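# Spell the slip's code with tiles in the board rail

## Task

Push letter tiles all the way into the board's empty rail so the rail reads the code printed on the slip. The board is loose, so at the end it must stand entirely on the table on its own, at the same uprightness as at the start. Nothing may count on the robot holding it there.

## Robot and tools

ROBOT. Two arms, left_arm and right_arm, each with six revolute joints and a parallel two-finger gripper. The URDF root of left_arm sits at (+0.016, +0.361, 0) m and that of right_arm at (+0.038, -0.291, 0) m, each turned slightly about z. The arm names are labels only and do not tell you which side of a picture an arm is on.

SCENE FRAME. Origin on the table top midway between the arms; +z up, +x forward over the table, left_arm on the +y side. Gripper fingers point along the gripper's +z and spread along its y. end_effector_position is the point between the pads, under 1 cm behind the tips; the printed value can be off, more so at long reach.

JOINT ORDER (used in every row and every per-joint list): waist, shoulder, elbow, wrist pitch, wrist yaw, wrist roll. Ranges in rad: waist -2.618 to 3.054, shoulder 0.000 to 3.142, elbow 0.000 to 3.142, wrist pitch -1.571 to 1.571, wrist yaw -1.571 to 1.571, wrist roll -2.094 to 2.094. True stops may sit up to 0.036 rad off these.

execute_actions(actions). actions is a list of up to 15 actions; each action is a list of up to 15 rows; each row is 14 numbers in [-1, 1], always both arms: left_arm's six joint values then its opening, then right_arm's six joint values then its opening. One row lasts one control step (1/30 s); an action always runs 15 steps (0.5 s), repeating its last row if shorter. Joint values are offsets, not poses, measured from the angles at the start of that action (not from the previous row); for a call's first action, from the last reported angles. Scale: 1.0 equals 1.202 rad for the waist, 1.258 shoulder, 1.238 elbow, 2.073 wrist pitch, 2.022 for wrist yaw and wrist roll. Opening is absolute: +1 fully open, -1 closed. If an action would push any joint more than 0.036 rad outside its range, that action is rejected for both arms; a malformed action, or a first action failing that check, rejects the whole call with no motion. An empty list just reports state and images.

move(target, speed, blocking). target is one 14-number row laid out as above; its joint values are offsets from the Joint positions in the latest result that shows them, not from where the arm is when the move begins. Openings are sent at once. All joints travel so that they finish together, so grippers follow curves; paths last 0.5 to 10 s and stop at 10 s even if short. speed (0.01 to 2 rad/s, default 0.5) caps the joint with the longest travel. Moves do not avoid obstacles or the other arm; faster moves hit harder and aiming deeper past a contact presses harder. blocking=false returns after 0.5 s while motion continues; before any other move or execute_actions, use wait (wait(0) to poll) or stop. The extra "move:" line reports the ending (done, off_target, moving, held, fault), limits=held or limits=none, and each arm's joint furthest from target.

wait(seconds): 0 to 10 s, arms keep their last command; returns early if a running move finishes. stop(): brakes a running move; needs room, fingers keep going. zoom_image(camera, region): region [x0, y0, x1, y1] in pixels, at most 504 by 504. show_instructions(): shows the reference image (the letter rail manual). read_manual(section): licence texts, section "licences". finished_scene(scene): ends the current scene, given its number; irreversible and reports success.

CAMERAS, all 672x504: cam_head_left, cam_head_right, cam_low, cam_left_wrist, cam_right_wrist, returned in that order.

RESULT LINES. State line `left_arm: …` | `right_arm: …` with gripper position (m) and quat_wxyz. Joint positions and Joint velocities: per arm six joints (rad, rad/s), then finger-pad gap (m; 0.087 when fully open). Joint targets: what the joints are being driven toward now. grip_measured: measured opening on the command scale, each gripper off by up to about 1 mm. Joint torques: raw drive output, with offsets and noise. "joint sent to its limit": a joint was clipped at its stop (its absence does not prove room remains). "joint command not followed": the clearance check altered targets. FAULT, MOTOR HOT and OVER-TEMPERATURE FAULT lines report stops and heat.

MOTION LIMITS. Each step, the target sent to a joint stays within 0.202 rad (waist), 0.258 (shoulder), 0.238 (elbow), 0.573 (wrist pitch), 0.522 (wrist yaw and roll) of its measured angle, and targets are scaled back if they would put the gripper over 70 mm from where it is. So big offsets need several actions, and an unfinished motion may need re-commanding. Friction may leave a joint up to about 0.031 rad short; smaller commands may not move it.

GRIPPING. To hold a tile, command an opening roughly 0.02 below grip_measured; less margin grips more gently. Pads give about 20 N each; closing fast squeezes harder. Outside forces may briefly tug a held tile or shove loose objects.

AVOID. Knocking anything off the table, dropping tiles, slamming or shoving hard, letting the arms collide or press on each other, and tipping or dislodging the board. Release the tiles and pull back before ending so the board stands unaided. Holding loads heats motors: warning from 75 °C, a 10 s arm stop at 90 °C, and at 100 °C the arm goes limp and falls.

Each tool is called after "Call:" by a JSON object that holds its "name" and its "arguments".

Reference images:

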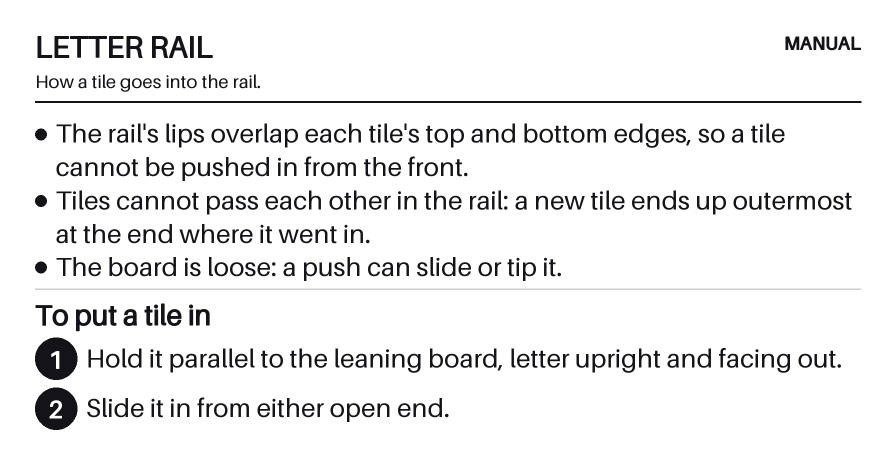

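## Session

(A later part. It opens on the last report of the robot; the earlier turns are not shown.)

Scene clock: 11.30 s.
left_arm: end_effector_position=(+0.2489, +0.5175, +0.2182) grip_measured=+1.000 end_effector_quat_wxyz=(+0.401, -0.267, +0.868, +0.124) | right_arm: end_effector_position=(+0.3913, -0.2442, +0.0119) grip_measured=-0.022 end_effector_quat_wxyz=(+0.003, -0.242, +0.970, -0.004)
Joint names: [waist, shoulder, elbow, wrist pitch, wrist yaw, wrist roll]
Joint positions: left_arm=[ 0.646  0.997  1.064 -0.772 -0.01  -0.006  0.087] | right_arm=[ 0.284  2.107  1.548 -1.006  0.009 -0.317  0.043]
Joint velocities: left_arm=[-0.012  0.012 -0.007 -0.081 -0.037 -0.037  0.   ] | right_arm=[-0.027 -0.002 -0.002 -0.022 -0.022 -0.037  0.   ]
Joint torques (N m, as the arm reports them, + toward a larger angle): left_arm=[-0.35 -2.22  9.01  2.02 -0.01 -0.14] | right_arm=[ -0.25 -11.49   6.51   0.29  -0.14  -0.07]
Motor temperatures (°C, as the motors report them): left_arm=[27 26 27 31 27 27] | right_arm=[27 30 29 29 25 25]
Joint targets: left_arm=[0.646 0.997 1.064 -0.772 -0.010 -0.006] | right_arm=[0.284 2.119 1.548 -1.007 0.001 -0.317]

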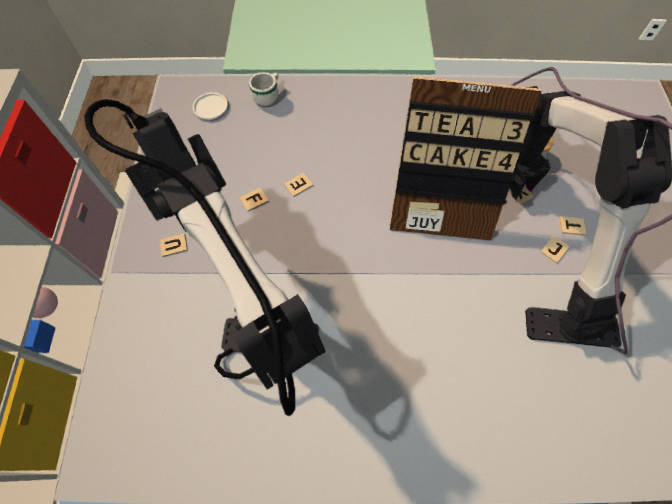

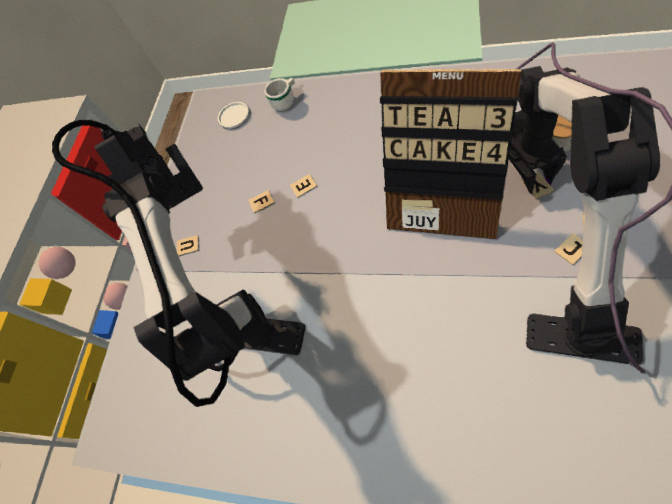

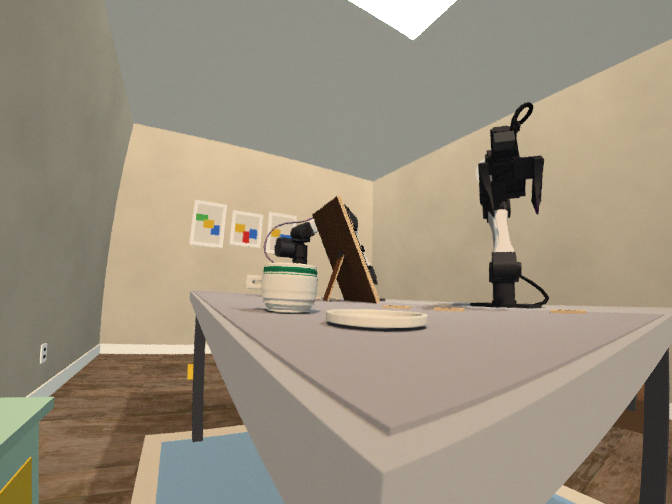

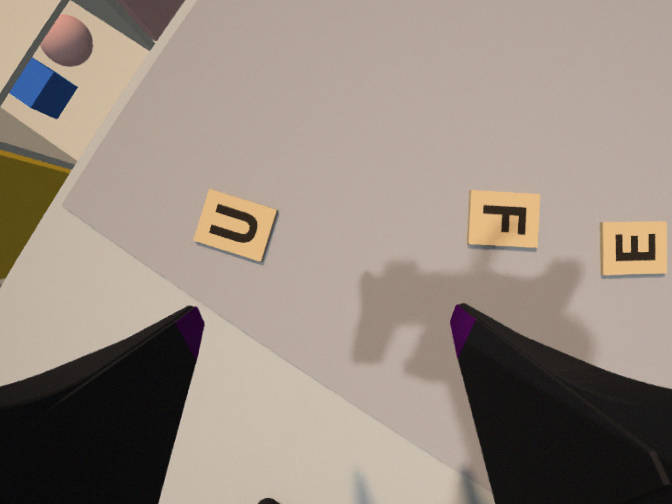

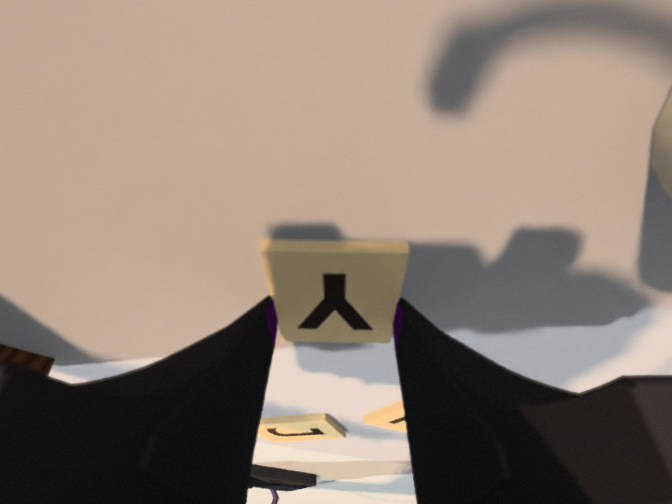

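Call:
{"name": "move", "arguments": {"target": [0,0,0,0,0,0,1,-0.05,-0.12,0,-0.07,0,0,-0.05], "speed": 0.4}}

Call:
{"name": "move", "arguments": {"target": [0,0,0,0,0,0,1,-0.25,-0.84,-0.5,-0.2,0,0.4,-0.05], "speed": 0.9}}

Scene clock: 12.60 s.
left_arm: end_effector_position=(+0.2489, +0.5175, +0.2182) grip_measured=+1.000 end_effector_quat_wxyz=(+0.401, -0.267, +0.868, +0.124) | right_arm: end_effector_position=(+0.3715, -0.2659, +0.0650) grip_measured=-0.022 end_effector_quat_wxyz=(+0.011, -0.216, +0.976, -0.005)
Joint names: [waist, shoulder, elbow, wrist pitch, wrist yaw, wrist roll]
Joint positions: left_arm=[ 0.646  0.997  1.064 -0.772 -0.01  -0.006  0.087] | right_arm=[ 0.23   1.959  1.548 -1.138  0.009 -0.317  0.043]
Joint velocities: left_arm=[ 0.002 -0.007 -0.012  0.022  0.022 -0.066  0.   ] | right_arm=[-0.022 -0.002 -0.012  0.022 -0.051 -0.007  0.   ]
Joint torques (N m, as the arm reports them, + toward a larger angle): left_arm=[-0.32 -2.23  9.01  2.01 -0.01 -0.14] | right_arm=[ -0.67 -11.56   6.53   0.17  -0.01  -0.13]
Motor temperatures (°C, as the motors report them): left_arm=[27 26 28 31 27 27] | right_arm=[27 30 29 29 25 25]
Joint targets: left_arm=[0.646 0.997 1.064 -0.772 -0.010 -0.006] | right_arm=[0.224 1.956 1.548 -1.151 0.008 -0.317]
move: done; limits=none; left_arm: farthest joint: the waist, 0.000 radians from its target (0.000 radians at the start); right_arm: farthest joint: the wrist pitch, 0.013 radians from its target (0.145 radians at the start)

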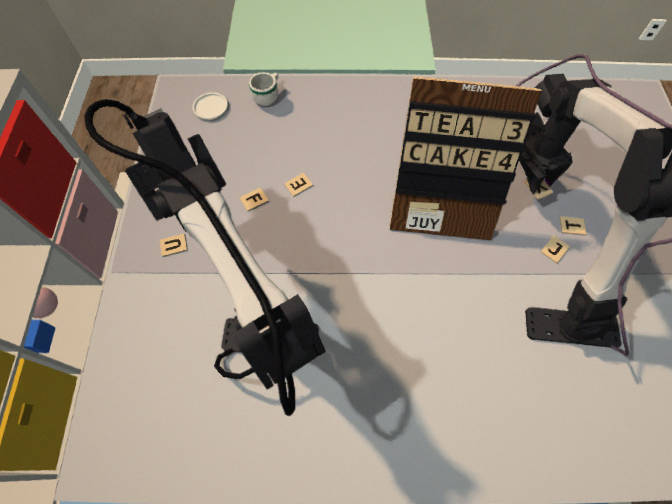

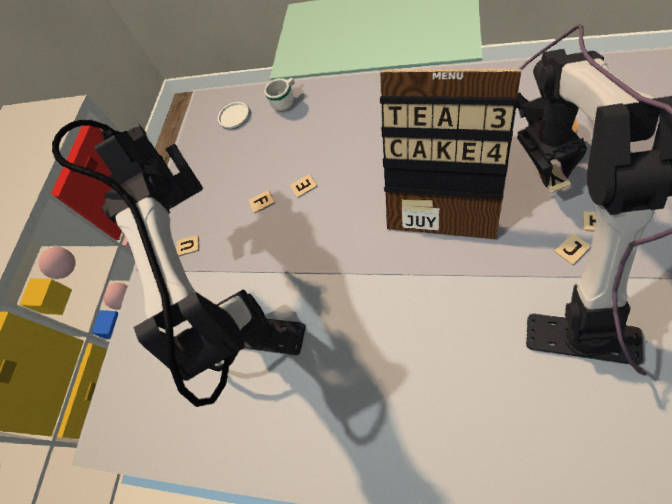

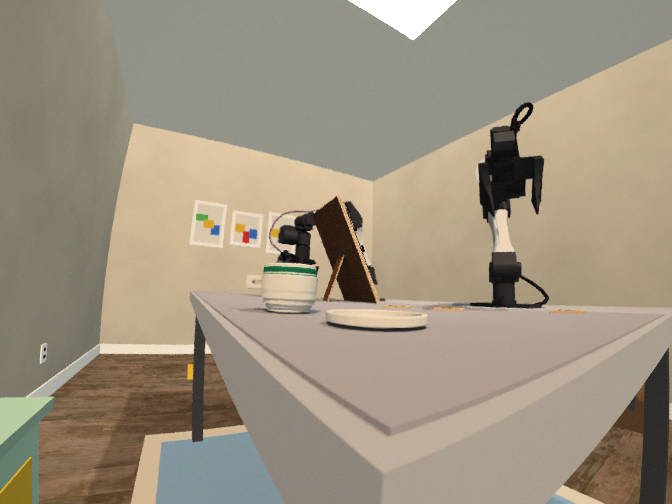

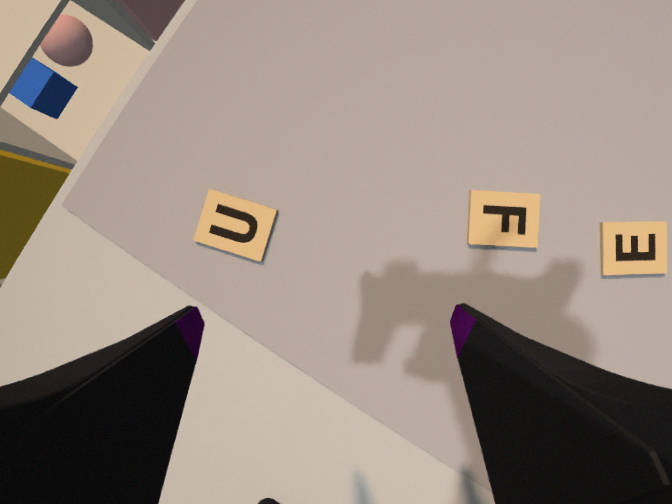

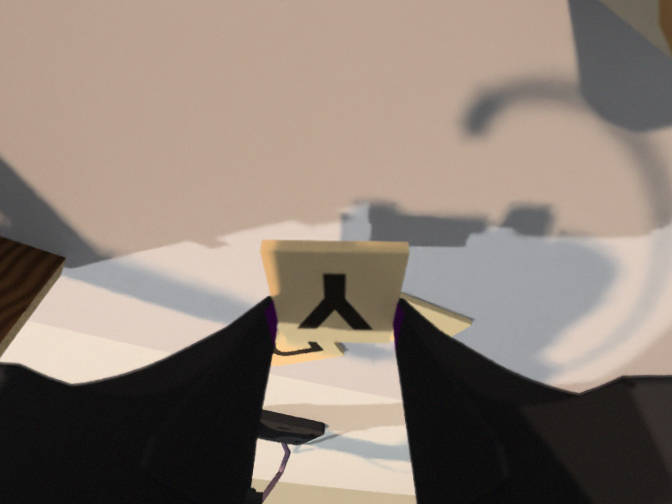

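Scene clock: 14.27 s.
left_arm: end_effector_position=(+0.2489, +0.5175, +0.2182) grip_measured=+1.000 end_effector_quat_wxyz=(+0.401, -0.267, +0.868, +0.124) | right_arm: end_effector_position=(+0.1277, -0.2906, +0.1408) grip_measured=-0.022 end_effector_quat_wxyz=(+0.043, +0.288, +0.957, +0.001)
Joint names: [waist, shoulder, elbow, wrist pitch, wrist yaw, wrist roll]
Joint positions: left_arm=[ 0.646  0.997  1.064 -0.772 -0.01  -0.006  0.087] | right_arm=[-0.056  0.93   0.962 -1.516  0.009  0.416  0.043]
Joint velocities: left_arm=[-0.017 -0.012  0.002  0.022 -0.007  0.007  0.   ] | right_arm=[-0.002 -0.027 -0.007  0.066  0.095 -0.066  0.001]
Joint torques (N m, as the arm reports them, + toward a larger angle): left_arm=[-0.3  -2.19  9.04  2.02  0.   -0.15] | right_arm=[ 0.13 -0.02  6.72  0.51 -0.01 -0.12]
Motor temperatures (°C, as the motors report them): left_arm=[27 26 28 31 27 27] | right_arm=[27 30 29 29 25 25]
Joint targets: left_arm=[0.646 0.997 1.064 -0.772 -0.010 -0.006] | right_arm=[-0.055 0.937 0.964 -1.510 0.008 0.412]
move: held (right_arm); limits=held; held on 10 of 50 steps (right_arm), including the last (right_arm); left_arm: farthest joint: the waist, 0.000 radians from its target (0.000 radians at the start); right_arm: farthest joint: the wrist roll, 0.076 radians from its target (0.809 radians at the start)
joint command not followed: on one or more control steps a check withheld the commanded joint targets of the right arm, and it was not sent them on those steps. On the call's last step the targets were still withheld.
cause: the commanded joint targets would bring two parts of the arm too close to each other (its upper arm (the part past the shoulder) and its fingers, with the joints along the arm from the elbow to the wrist roll between them); next, command targets that bring no two parts of the arm closer together.

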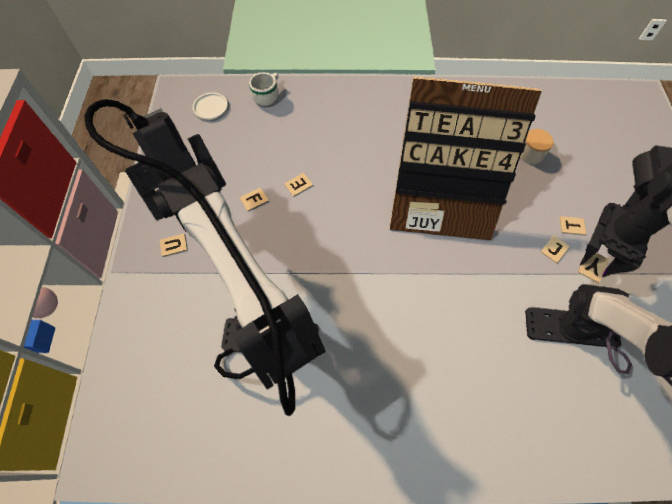

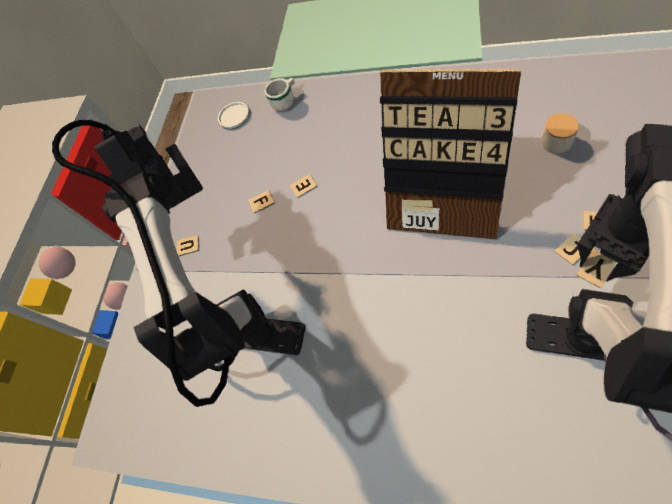

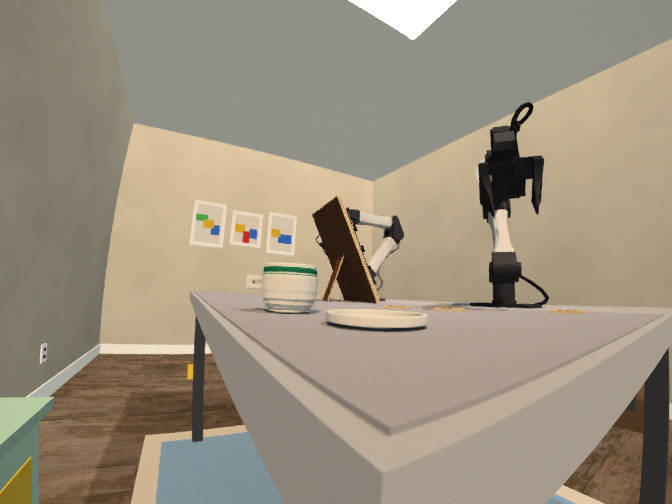

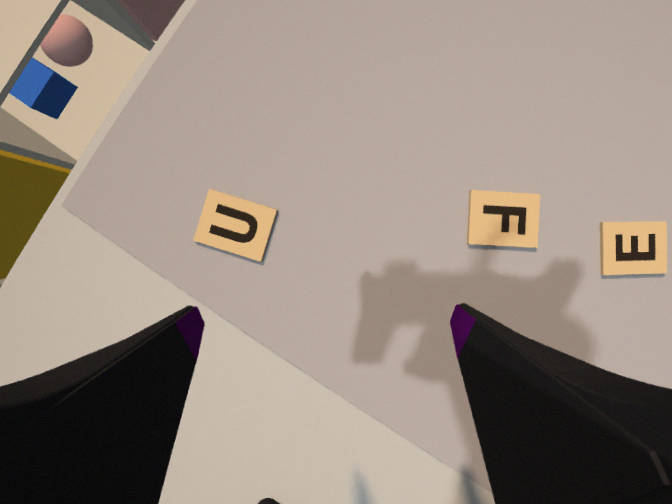

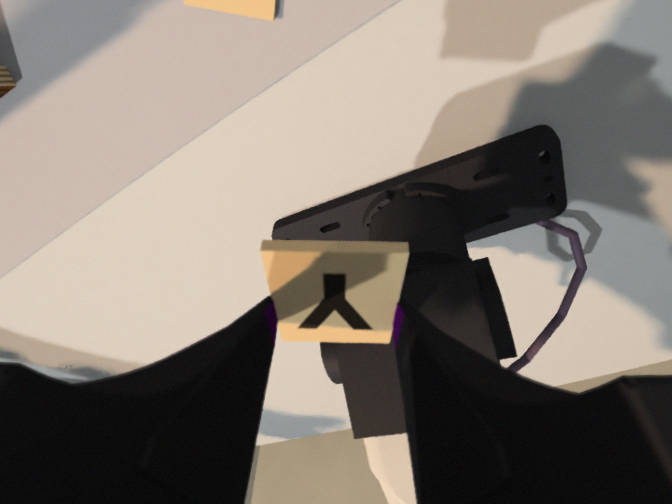

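Call:
{"name": "move", "arguments": {"target": [0,0,0,0,0,0,1,1,0,0,0.02,0,-0.2,-0.05], "speed": 1}}

Call:
{"name": "move", "arguments": {"target": [0,0,0,0,0,0,1,0.35,0.92,0.52,0.2,0,-0.15,-0.05], "speed": 0.9}}

Scene clock: 16.40 s.
left_arm: end_effector_position=(+0.2489, +0.5175, +0.2182) grip_measured=+1.000 end_effector_quat_wxyz=(+0.401, -0.267, +0.868, +0.124) | right_arm: end_effector_position=(+0.0874, -0.2107, +0.1401) grip_measured=-0.022 end_effector_quat_wxyz=(+0.056, -0.479, +0.875, +0.026)
Joint names: [waist, shoulder, elbow, wrist pitch, wrist yaw, wrist roll]
Joint positions: left_arm=[ 0.646  0.997  1.064 -0.772 -0.01  -0.006  0.087] | right_arm=[ 1.137  0.93   0.962 -1.48   0.01   0.022  0.043]
Joint velocities: left_arm=[ 0.002  0.002 -0.007  0.007 -0.007 -0.007  0.   ] | right_arm=[ 0.007 -0.002 -0.007 -0.051 -0.007 -0.022 -0.   ]
Joint torques (N m, as the arm reports them, + toward a larger angle): left_arm=[-0.34 -2.22  9.05  2.01  0.   -0.13] | right_arm=[ 0.89 -0.4   6.46  0.53 -0.03 -0.17]
Motor temperatures (°C, as the motors report them): left_arm=[27 26 28 31 27 27] | right_arm=[27 30 29 29 25 25]
Joint targets: left_arm=[0.646 0.997 1.064 -0.772 -0.010 -0.006] | right_arm=[1.146 0.930 0.962 -1.475 0.009 0.012]
move: done; limits=none; left_arm: farthest joint: the waist, 0.000 radians from its target (0.000 radians at the start); right_arm: farthest joint: the wrist roll, 0.011 radians from its target (0.405 radians at the start)

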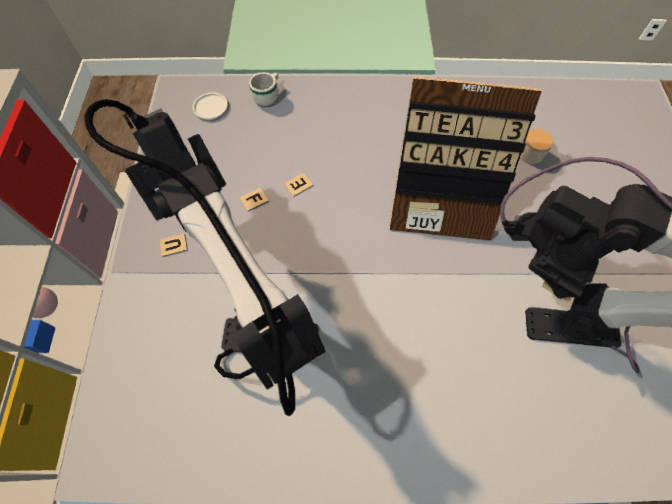

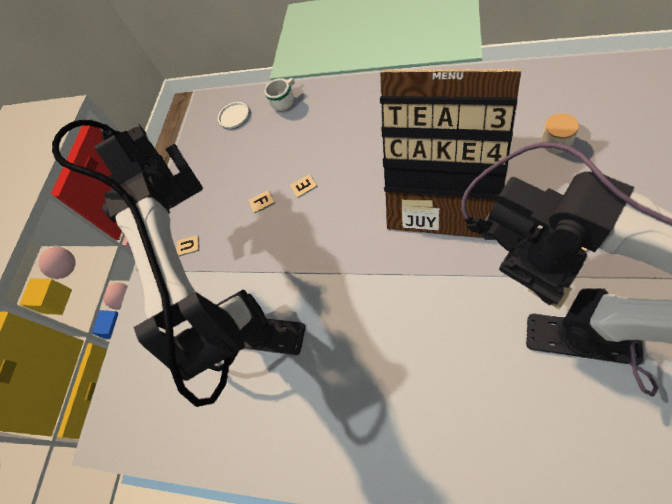

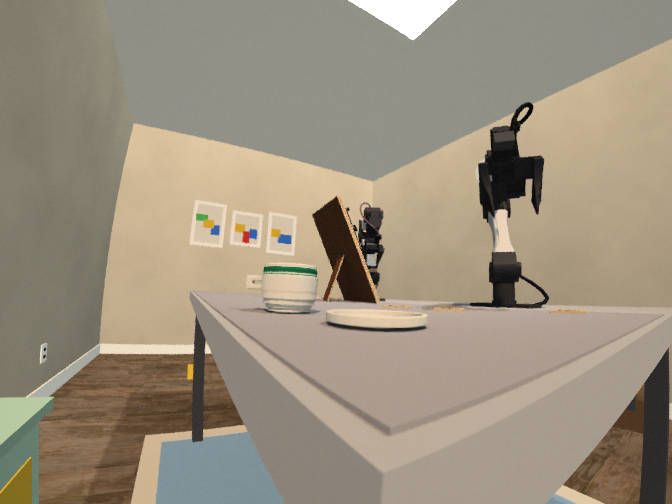

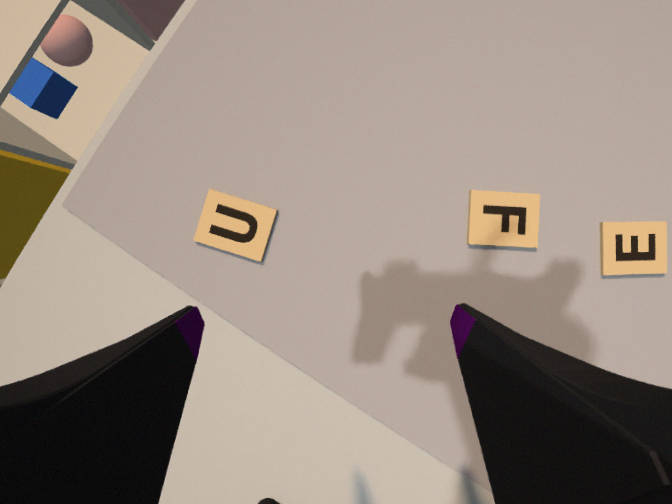

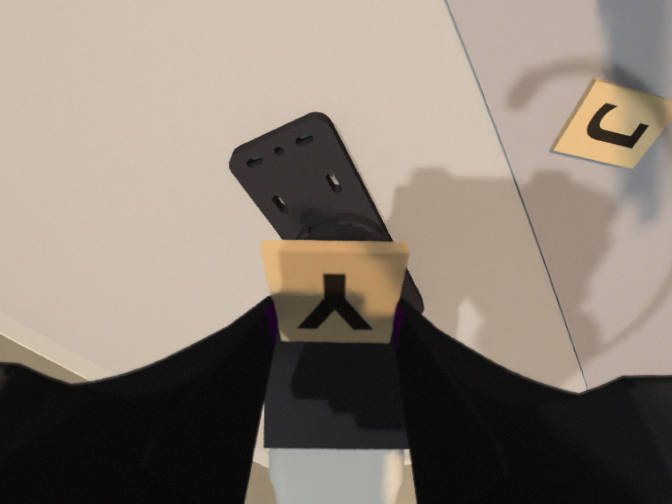

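Scene clock: 18.40 s.
left_arm: end_effector_position=(+0.2489, +0.5175, +0.2182) grip_measured=+1.000 end_effector_quat_wxyz=(+0.401, -0.267, +0.868, +0.124) | right_arm: end_effector_position=(+0.0964, +0.0614, +0.0341) grip_measured=-0.022 end_effector_quat_wxyz=(-0.010, +0.755, -0.655, -0.001)
Joint names: [waist, shoulder, elbow, wrist pitch, wrist yaw, wrist roll]
Joint positions: left_arm=[ 0.646  0.997  1.064 -0.772 -0.01  -0.006  0.087] | right_arm=[ 1.554  2.076  1.594 -1.071  0.01  -0.271  0.043]
Joint velocities: left_arm=[ 0.012  0.002 -0.002 -0.022  0.051 -0.066  0.   ] | right_arm=[-0.007  0.002  0.002  0.022 -0.051 -0.051 -0.002]
Joint torques (N m, as the arm reports them, + toward a larger angle): left_arm=[-0.34 -2.18  9.04  2.02 -0.01 -0.15] | right_arm=[  0.11 -11.17   7.62   0.37  -0.04  -0.17]
Motor temperatures (°C, as the motors report them): left_arm=[27 27 28 32 27 27] | right_arm=[27 31 30 29 25 25]
Joint targets: left_arm=[0.646 0.997 1.064 -0.772 -0.010 -0.006] | right_arm=[1.558 2.088 1.605 -1.065 0.010 -0.281]
move: done; limits=none; left_arm: farthest joint: the waist, 0.000 radians from its target (0.000 radians at the start); right_arm: farthest joint: the shoulder, 0.012 radians from its target (1.157 radians at the start)

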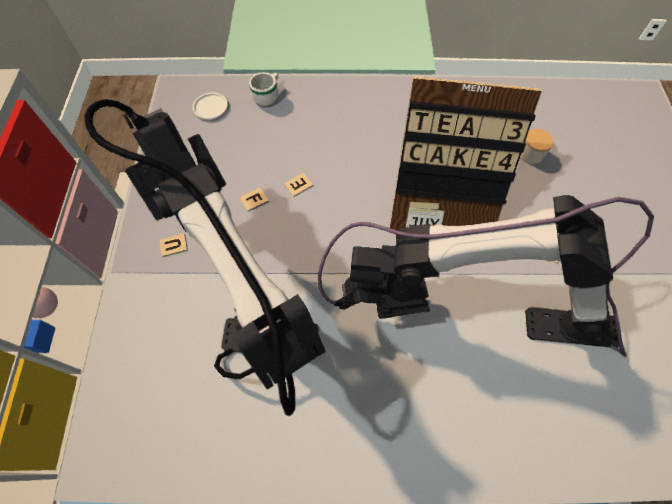

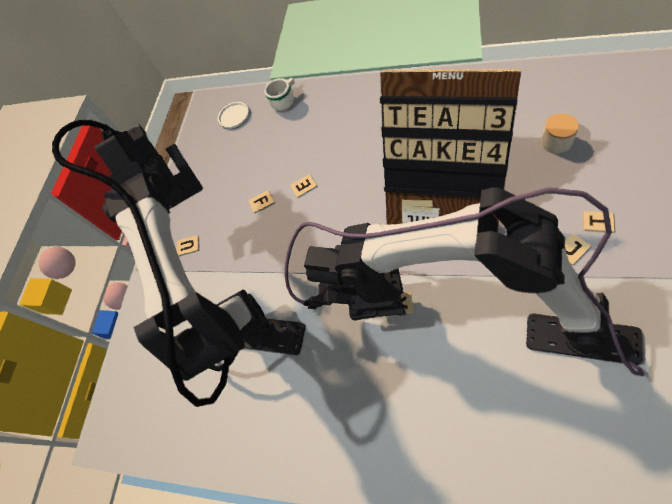

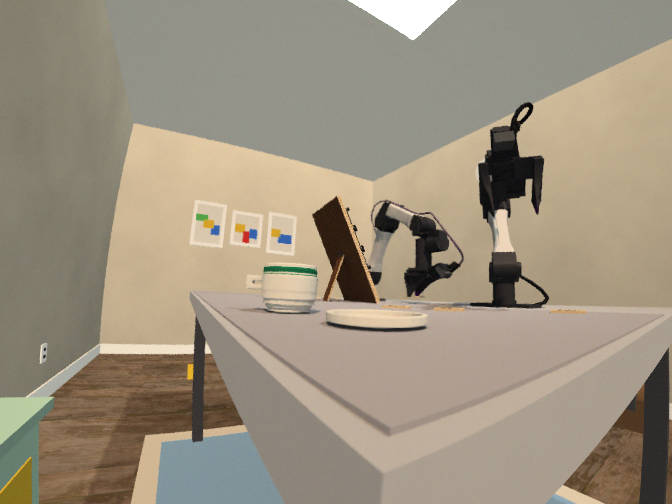

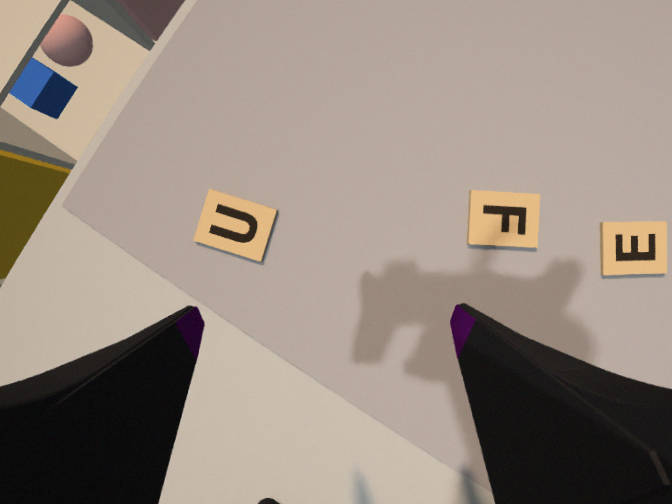

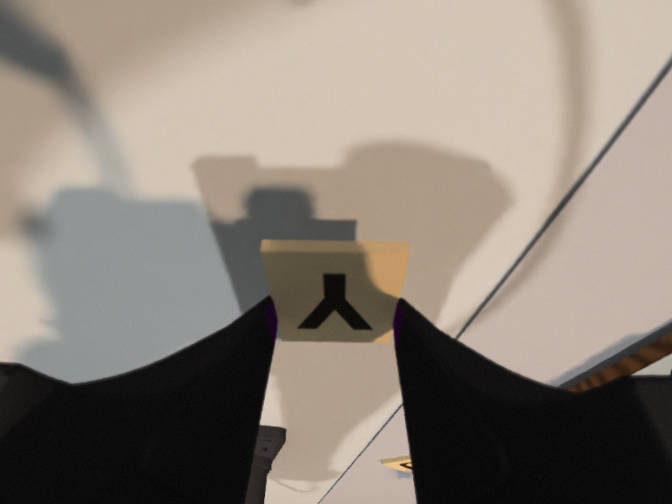

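Call:
{"name": "move", "arguments": {"target": [0,0,0,0,0,0,1,0,0.038,-0.052,0.034,0,0,-0.05], "speed": 0.12}}

Call:
{"name": "execute_actions", "arguments": {"actions": [[[0,0,0,0,0,0,1,0,0,0,0,0,0,0.4]]]}}

Call:
{"name": "move", "arguments": {"target": [-0.6,-0.08,-0.05,-0.3,0,0,0.4,-0.3,-0.92,-0.45,-0.2,0,0.13,0.4], "speed": 1}}

Scene clock: 19.70 s.
left_arm: end_effector_position=(+0.2489, +0.5175, +0.2182) grip_measured=+1.000 end_effector_quat_wxyz=(+0.401, -0.267, +0.868, +0.124) | right_arm: end_effector_position=(+0.0962, +0.0600, +0.0127) grip_measured=-0.022 end_effector_quat_wxyz=(-0.006, +0.756, -0.655, +0.002)
Joint names: [waist, shoulder, elbow, wrist pitch, wrist yaw, wrist roll]
Joint positions: left_arm=[ 0.646  0.997  1.064 -0.772 -0.01  -0.006  0.087] | right_arm=[ 1.554  2.104  1.547 -1.007  0.01  -0.271  0.043]
Joint velocities: left_arm=[ 0.002 -0.017 -0.007 -0.037 -0.007 -0.051  0.   ] | right_arm=[-0.027 -0.002  0.012 -0.051 -0.066 -0.022  0.001]
Joint torques (N m, as the arm reports them, + toward a larger angle): left_arm=[-0.35 -2.19  9.    2.02  0.   -0.14] | right_arm=[  0.14 -10.65   4.9    0.32  -0.03  -0.09]
Motor temperatures (°C, as the motors report them): left_arm=[27 27 28 32 27 27] | right_arm=[27 31 30 29 25 25]
Joint targets: left_arm=[0.646 0.997 1.064 -0.772 -0.010 -0.006] | right_arm=[1.554 2.123 1.529 -1.000 0.010 -0.271]
move: done; limits=none; left_arm: farthest joint: the waist, 0.000 radians from its target (0.000 radians at the start); right_arm: farthest joint: the shoulder, 0.020 radians from its target (0.048 radians at the start)

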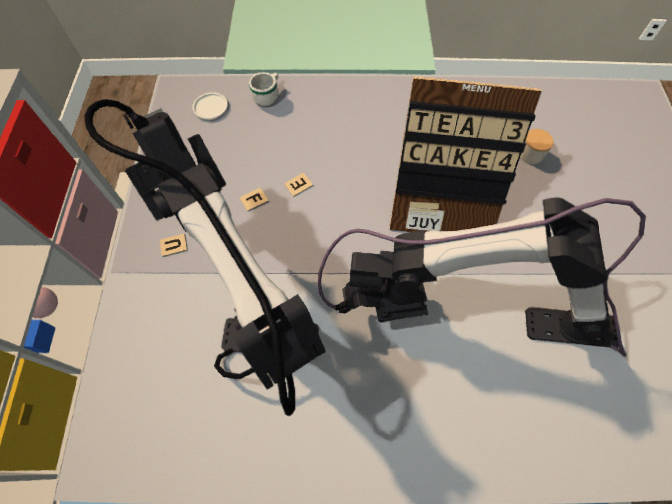

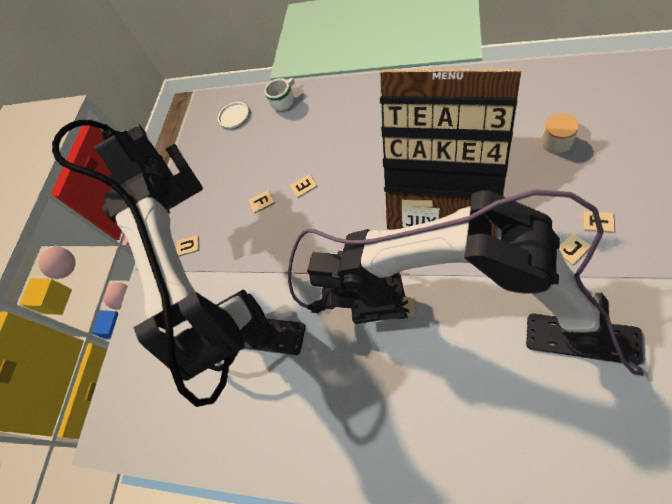

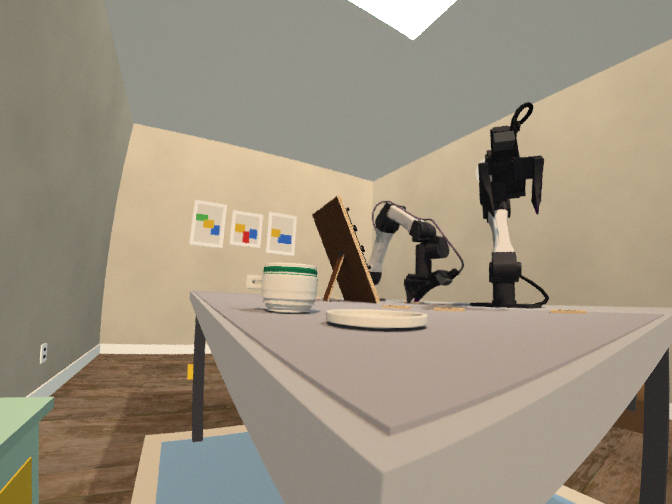

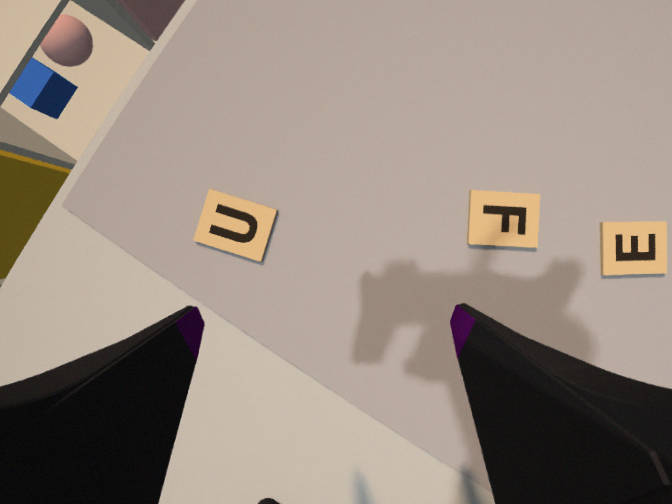

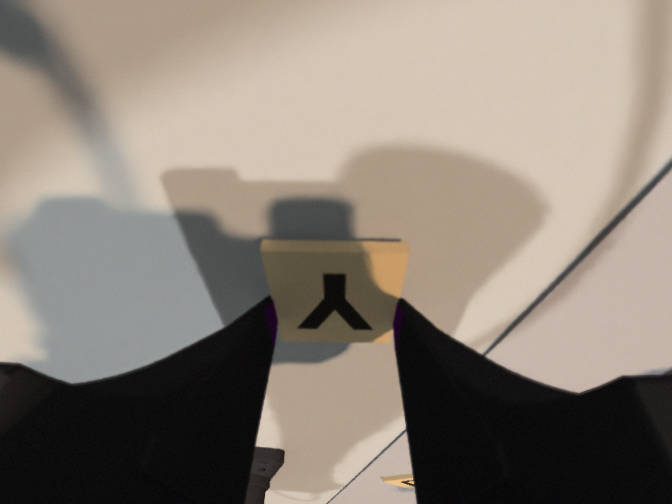

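Scene clock: 20.20 s.
left_arm: end_effector_position=(+0.2489, +0.5175, +0.2182) grip_measured=+1.000 end_effector_quat_wxyz=(+0.401, -0.267, +0.868, +0.124) | right_arm: end_effector_position=(+0.0962, +0.0600, +0.0127) grip_measured=+0.400 end_effector_quat_wxyz=(-0.006, +0.756, -0.655, +0.002)
Joint names: [waist, shoulder, elbow, wrist pitch, wrist yaw, wrist roll]
Joint positions: left_arm=[ 0.646  0.997  1.064 -0.772 -0.01  -0.006  0.087] | right_arm=[ 1.554  2.104  1.547 -1.007  0.01  -0.271  0.061]
Joint velocities: left_arm=[ 0.007 -0.002  0.002 -0.095  0.037 -0.051  0.   ] | right_arm=[ 0.007  0.012  0.012 -0.007  0.037  0.007 -0.001]
Joint torques (N m, as the arm reports them, + toward a larger angle): left_arm=[-0.33 -2.21  9.05  2.01 -0.01 -0.14] | right_arm=[ -0.11 -12.5    6.34   0.31  -0.04  -0.1 ]
Motor temperatures (°C, as the motors report them): left_arm=[27 27 28 32 27 27] | right_arm=[27 31 30 29 25 25]
Joint targets: left_arm=[0.646 0.997 1.064 -0.772 -0.010 -0.006] | right_arm=[1.554 2.104 1.547 -1.007 0.010 -0.271]

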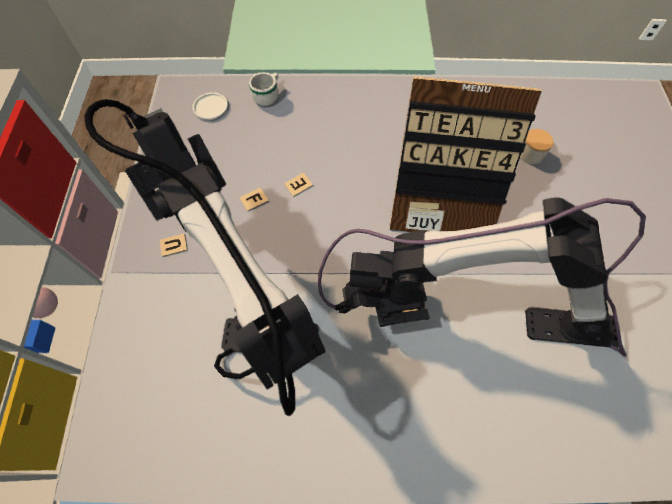

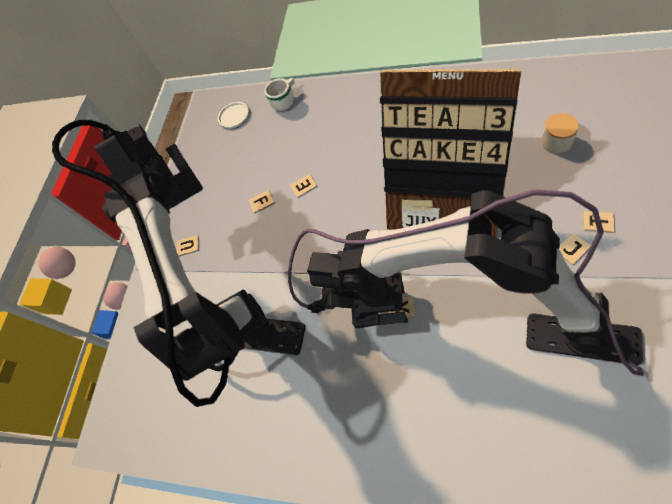

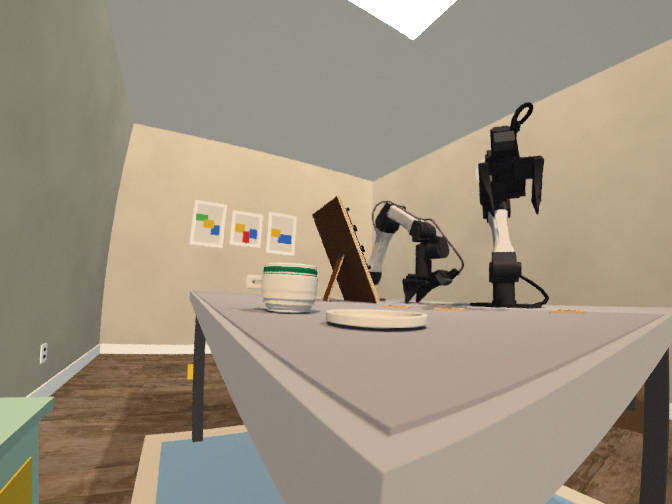

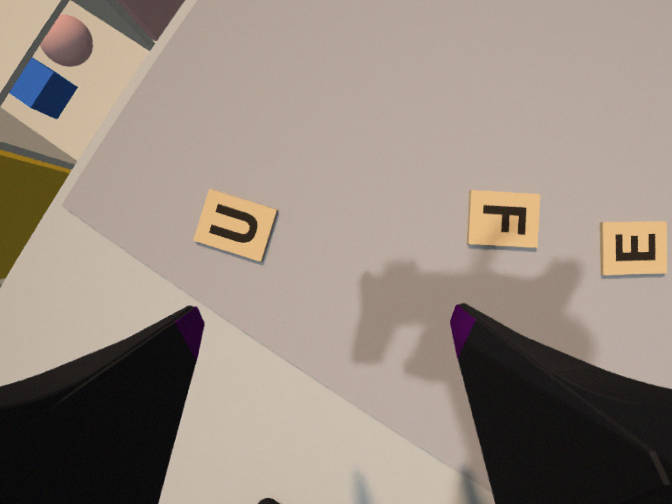

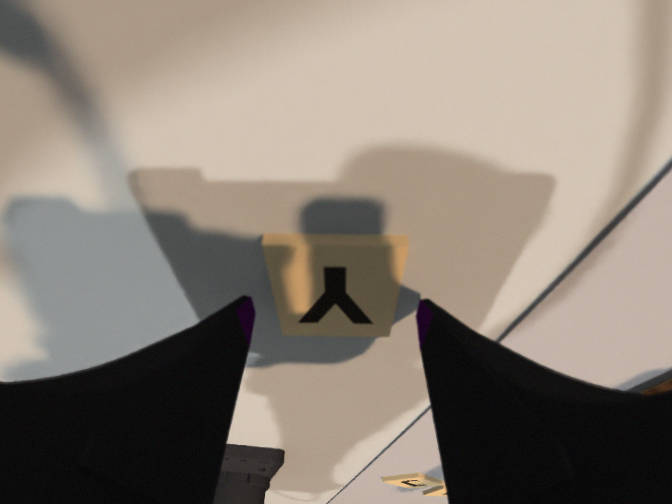

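Scene clock: 22.17 s.
left_arm: end_effector_position=(+0.1459, +0.3466, +0.1595) grip_measured=+0.400 end_effector_quat_wxyz=(+0.152, +0.058, +0.987, -0.005) | right_arm: end_effector_position=(+0.0965, -0.1834, +0.1495) grip_measured=+0.400 end_effector_quat_wxyz=(+0.095, -0.523, +0.845, +0.051)
Joint names: [waist, shoulder, elbow, wrist pitch, wrist yaw, wrist roll]
Joint positions: left_arm=[-0.065  0.913  1.027 -1.379 -0.01  -0.006  0.061] | right_arm=[ 1.203  0.958  1.01  -1.407  0.01  -0.018  0.061]
Joint velocities: left_arm=[ 0.022 -0.012 -0.012 -0.037  0.022 -0.066  0.001] | right_arm=[ 0.002 -0.007 -0.002  0.007  0.081 -0.007 -0.001]
Joint torques (N m, as the arm reports them, + toward a larger angle): left_arm=[-1.1  -1.98  5.55  1.01  0.   -0.15] | right_arm=[-0.99 -2.35  5.13  0.55  0.02 -0.07]
Motor temperatures (°C, as the motors report them): left_arm=[27 27 28 32 27 27] | right_arm=[27 31 30 29 25 25]
Joint targets: left_arm=[-0.076 0.896 1.002 -1.393 -0.010 -0.006] | right_arm=[1.193 0.946 0.990 -1.421 0.010 -0.008]
move: off_target (left_arm); limits=none; left_arm: farthest joint: the elbow, 0.025 radians from its target (0.062 radians at the start); right_arm: farthest joint: the elbow, 0.020 radians from its target (0.557 radians at the start)

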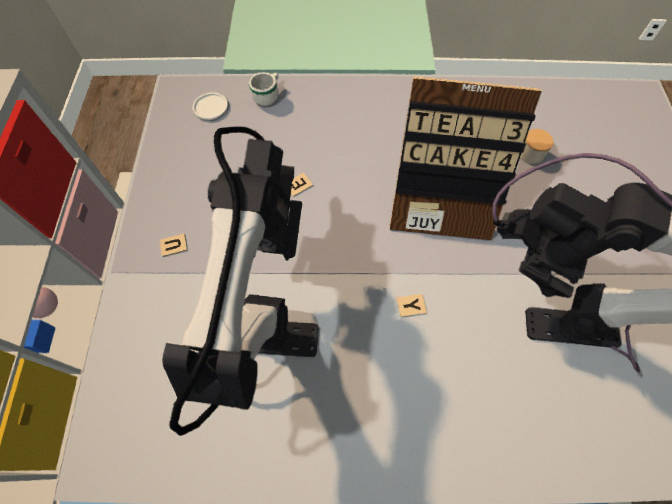

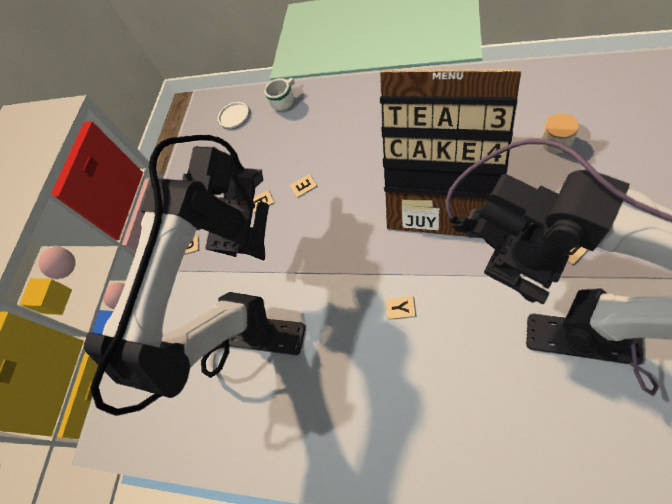

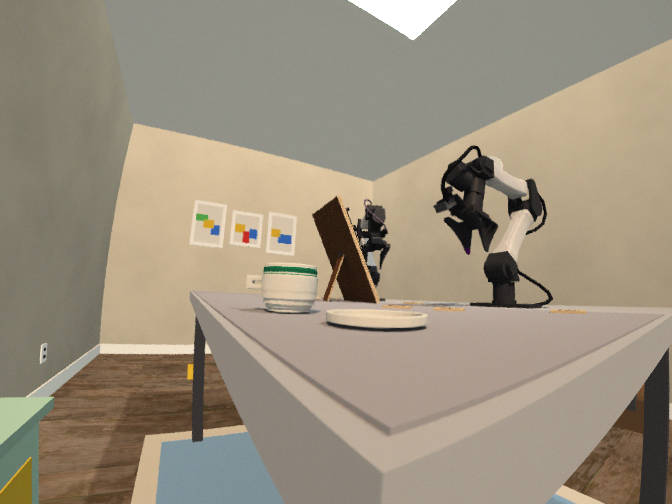

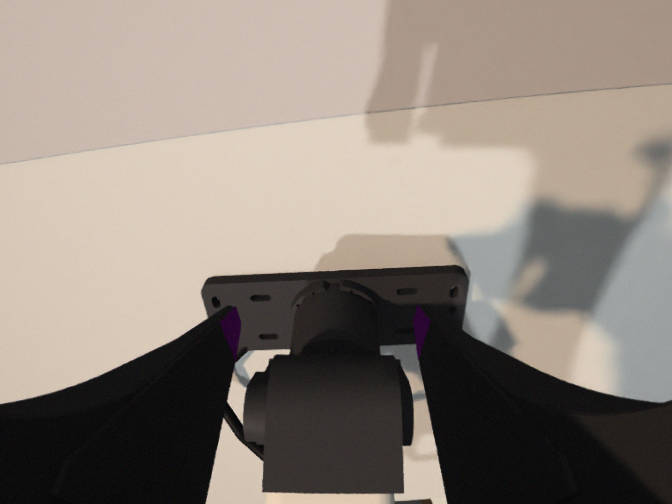

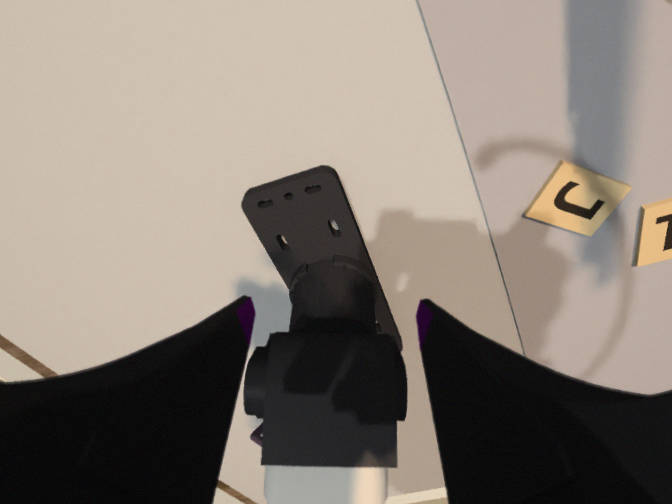

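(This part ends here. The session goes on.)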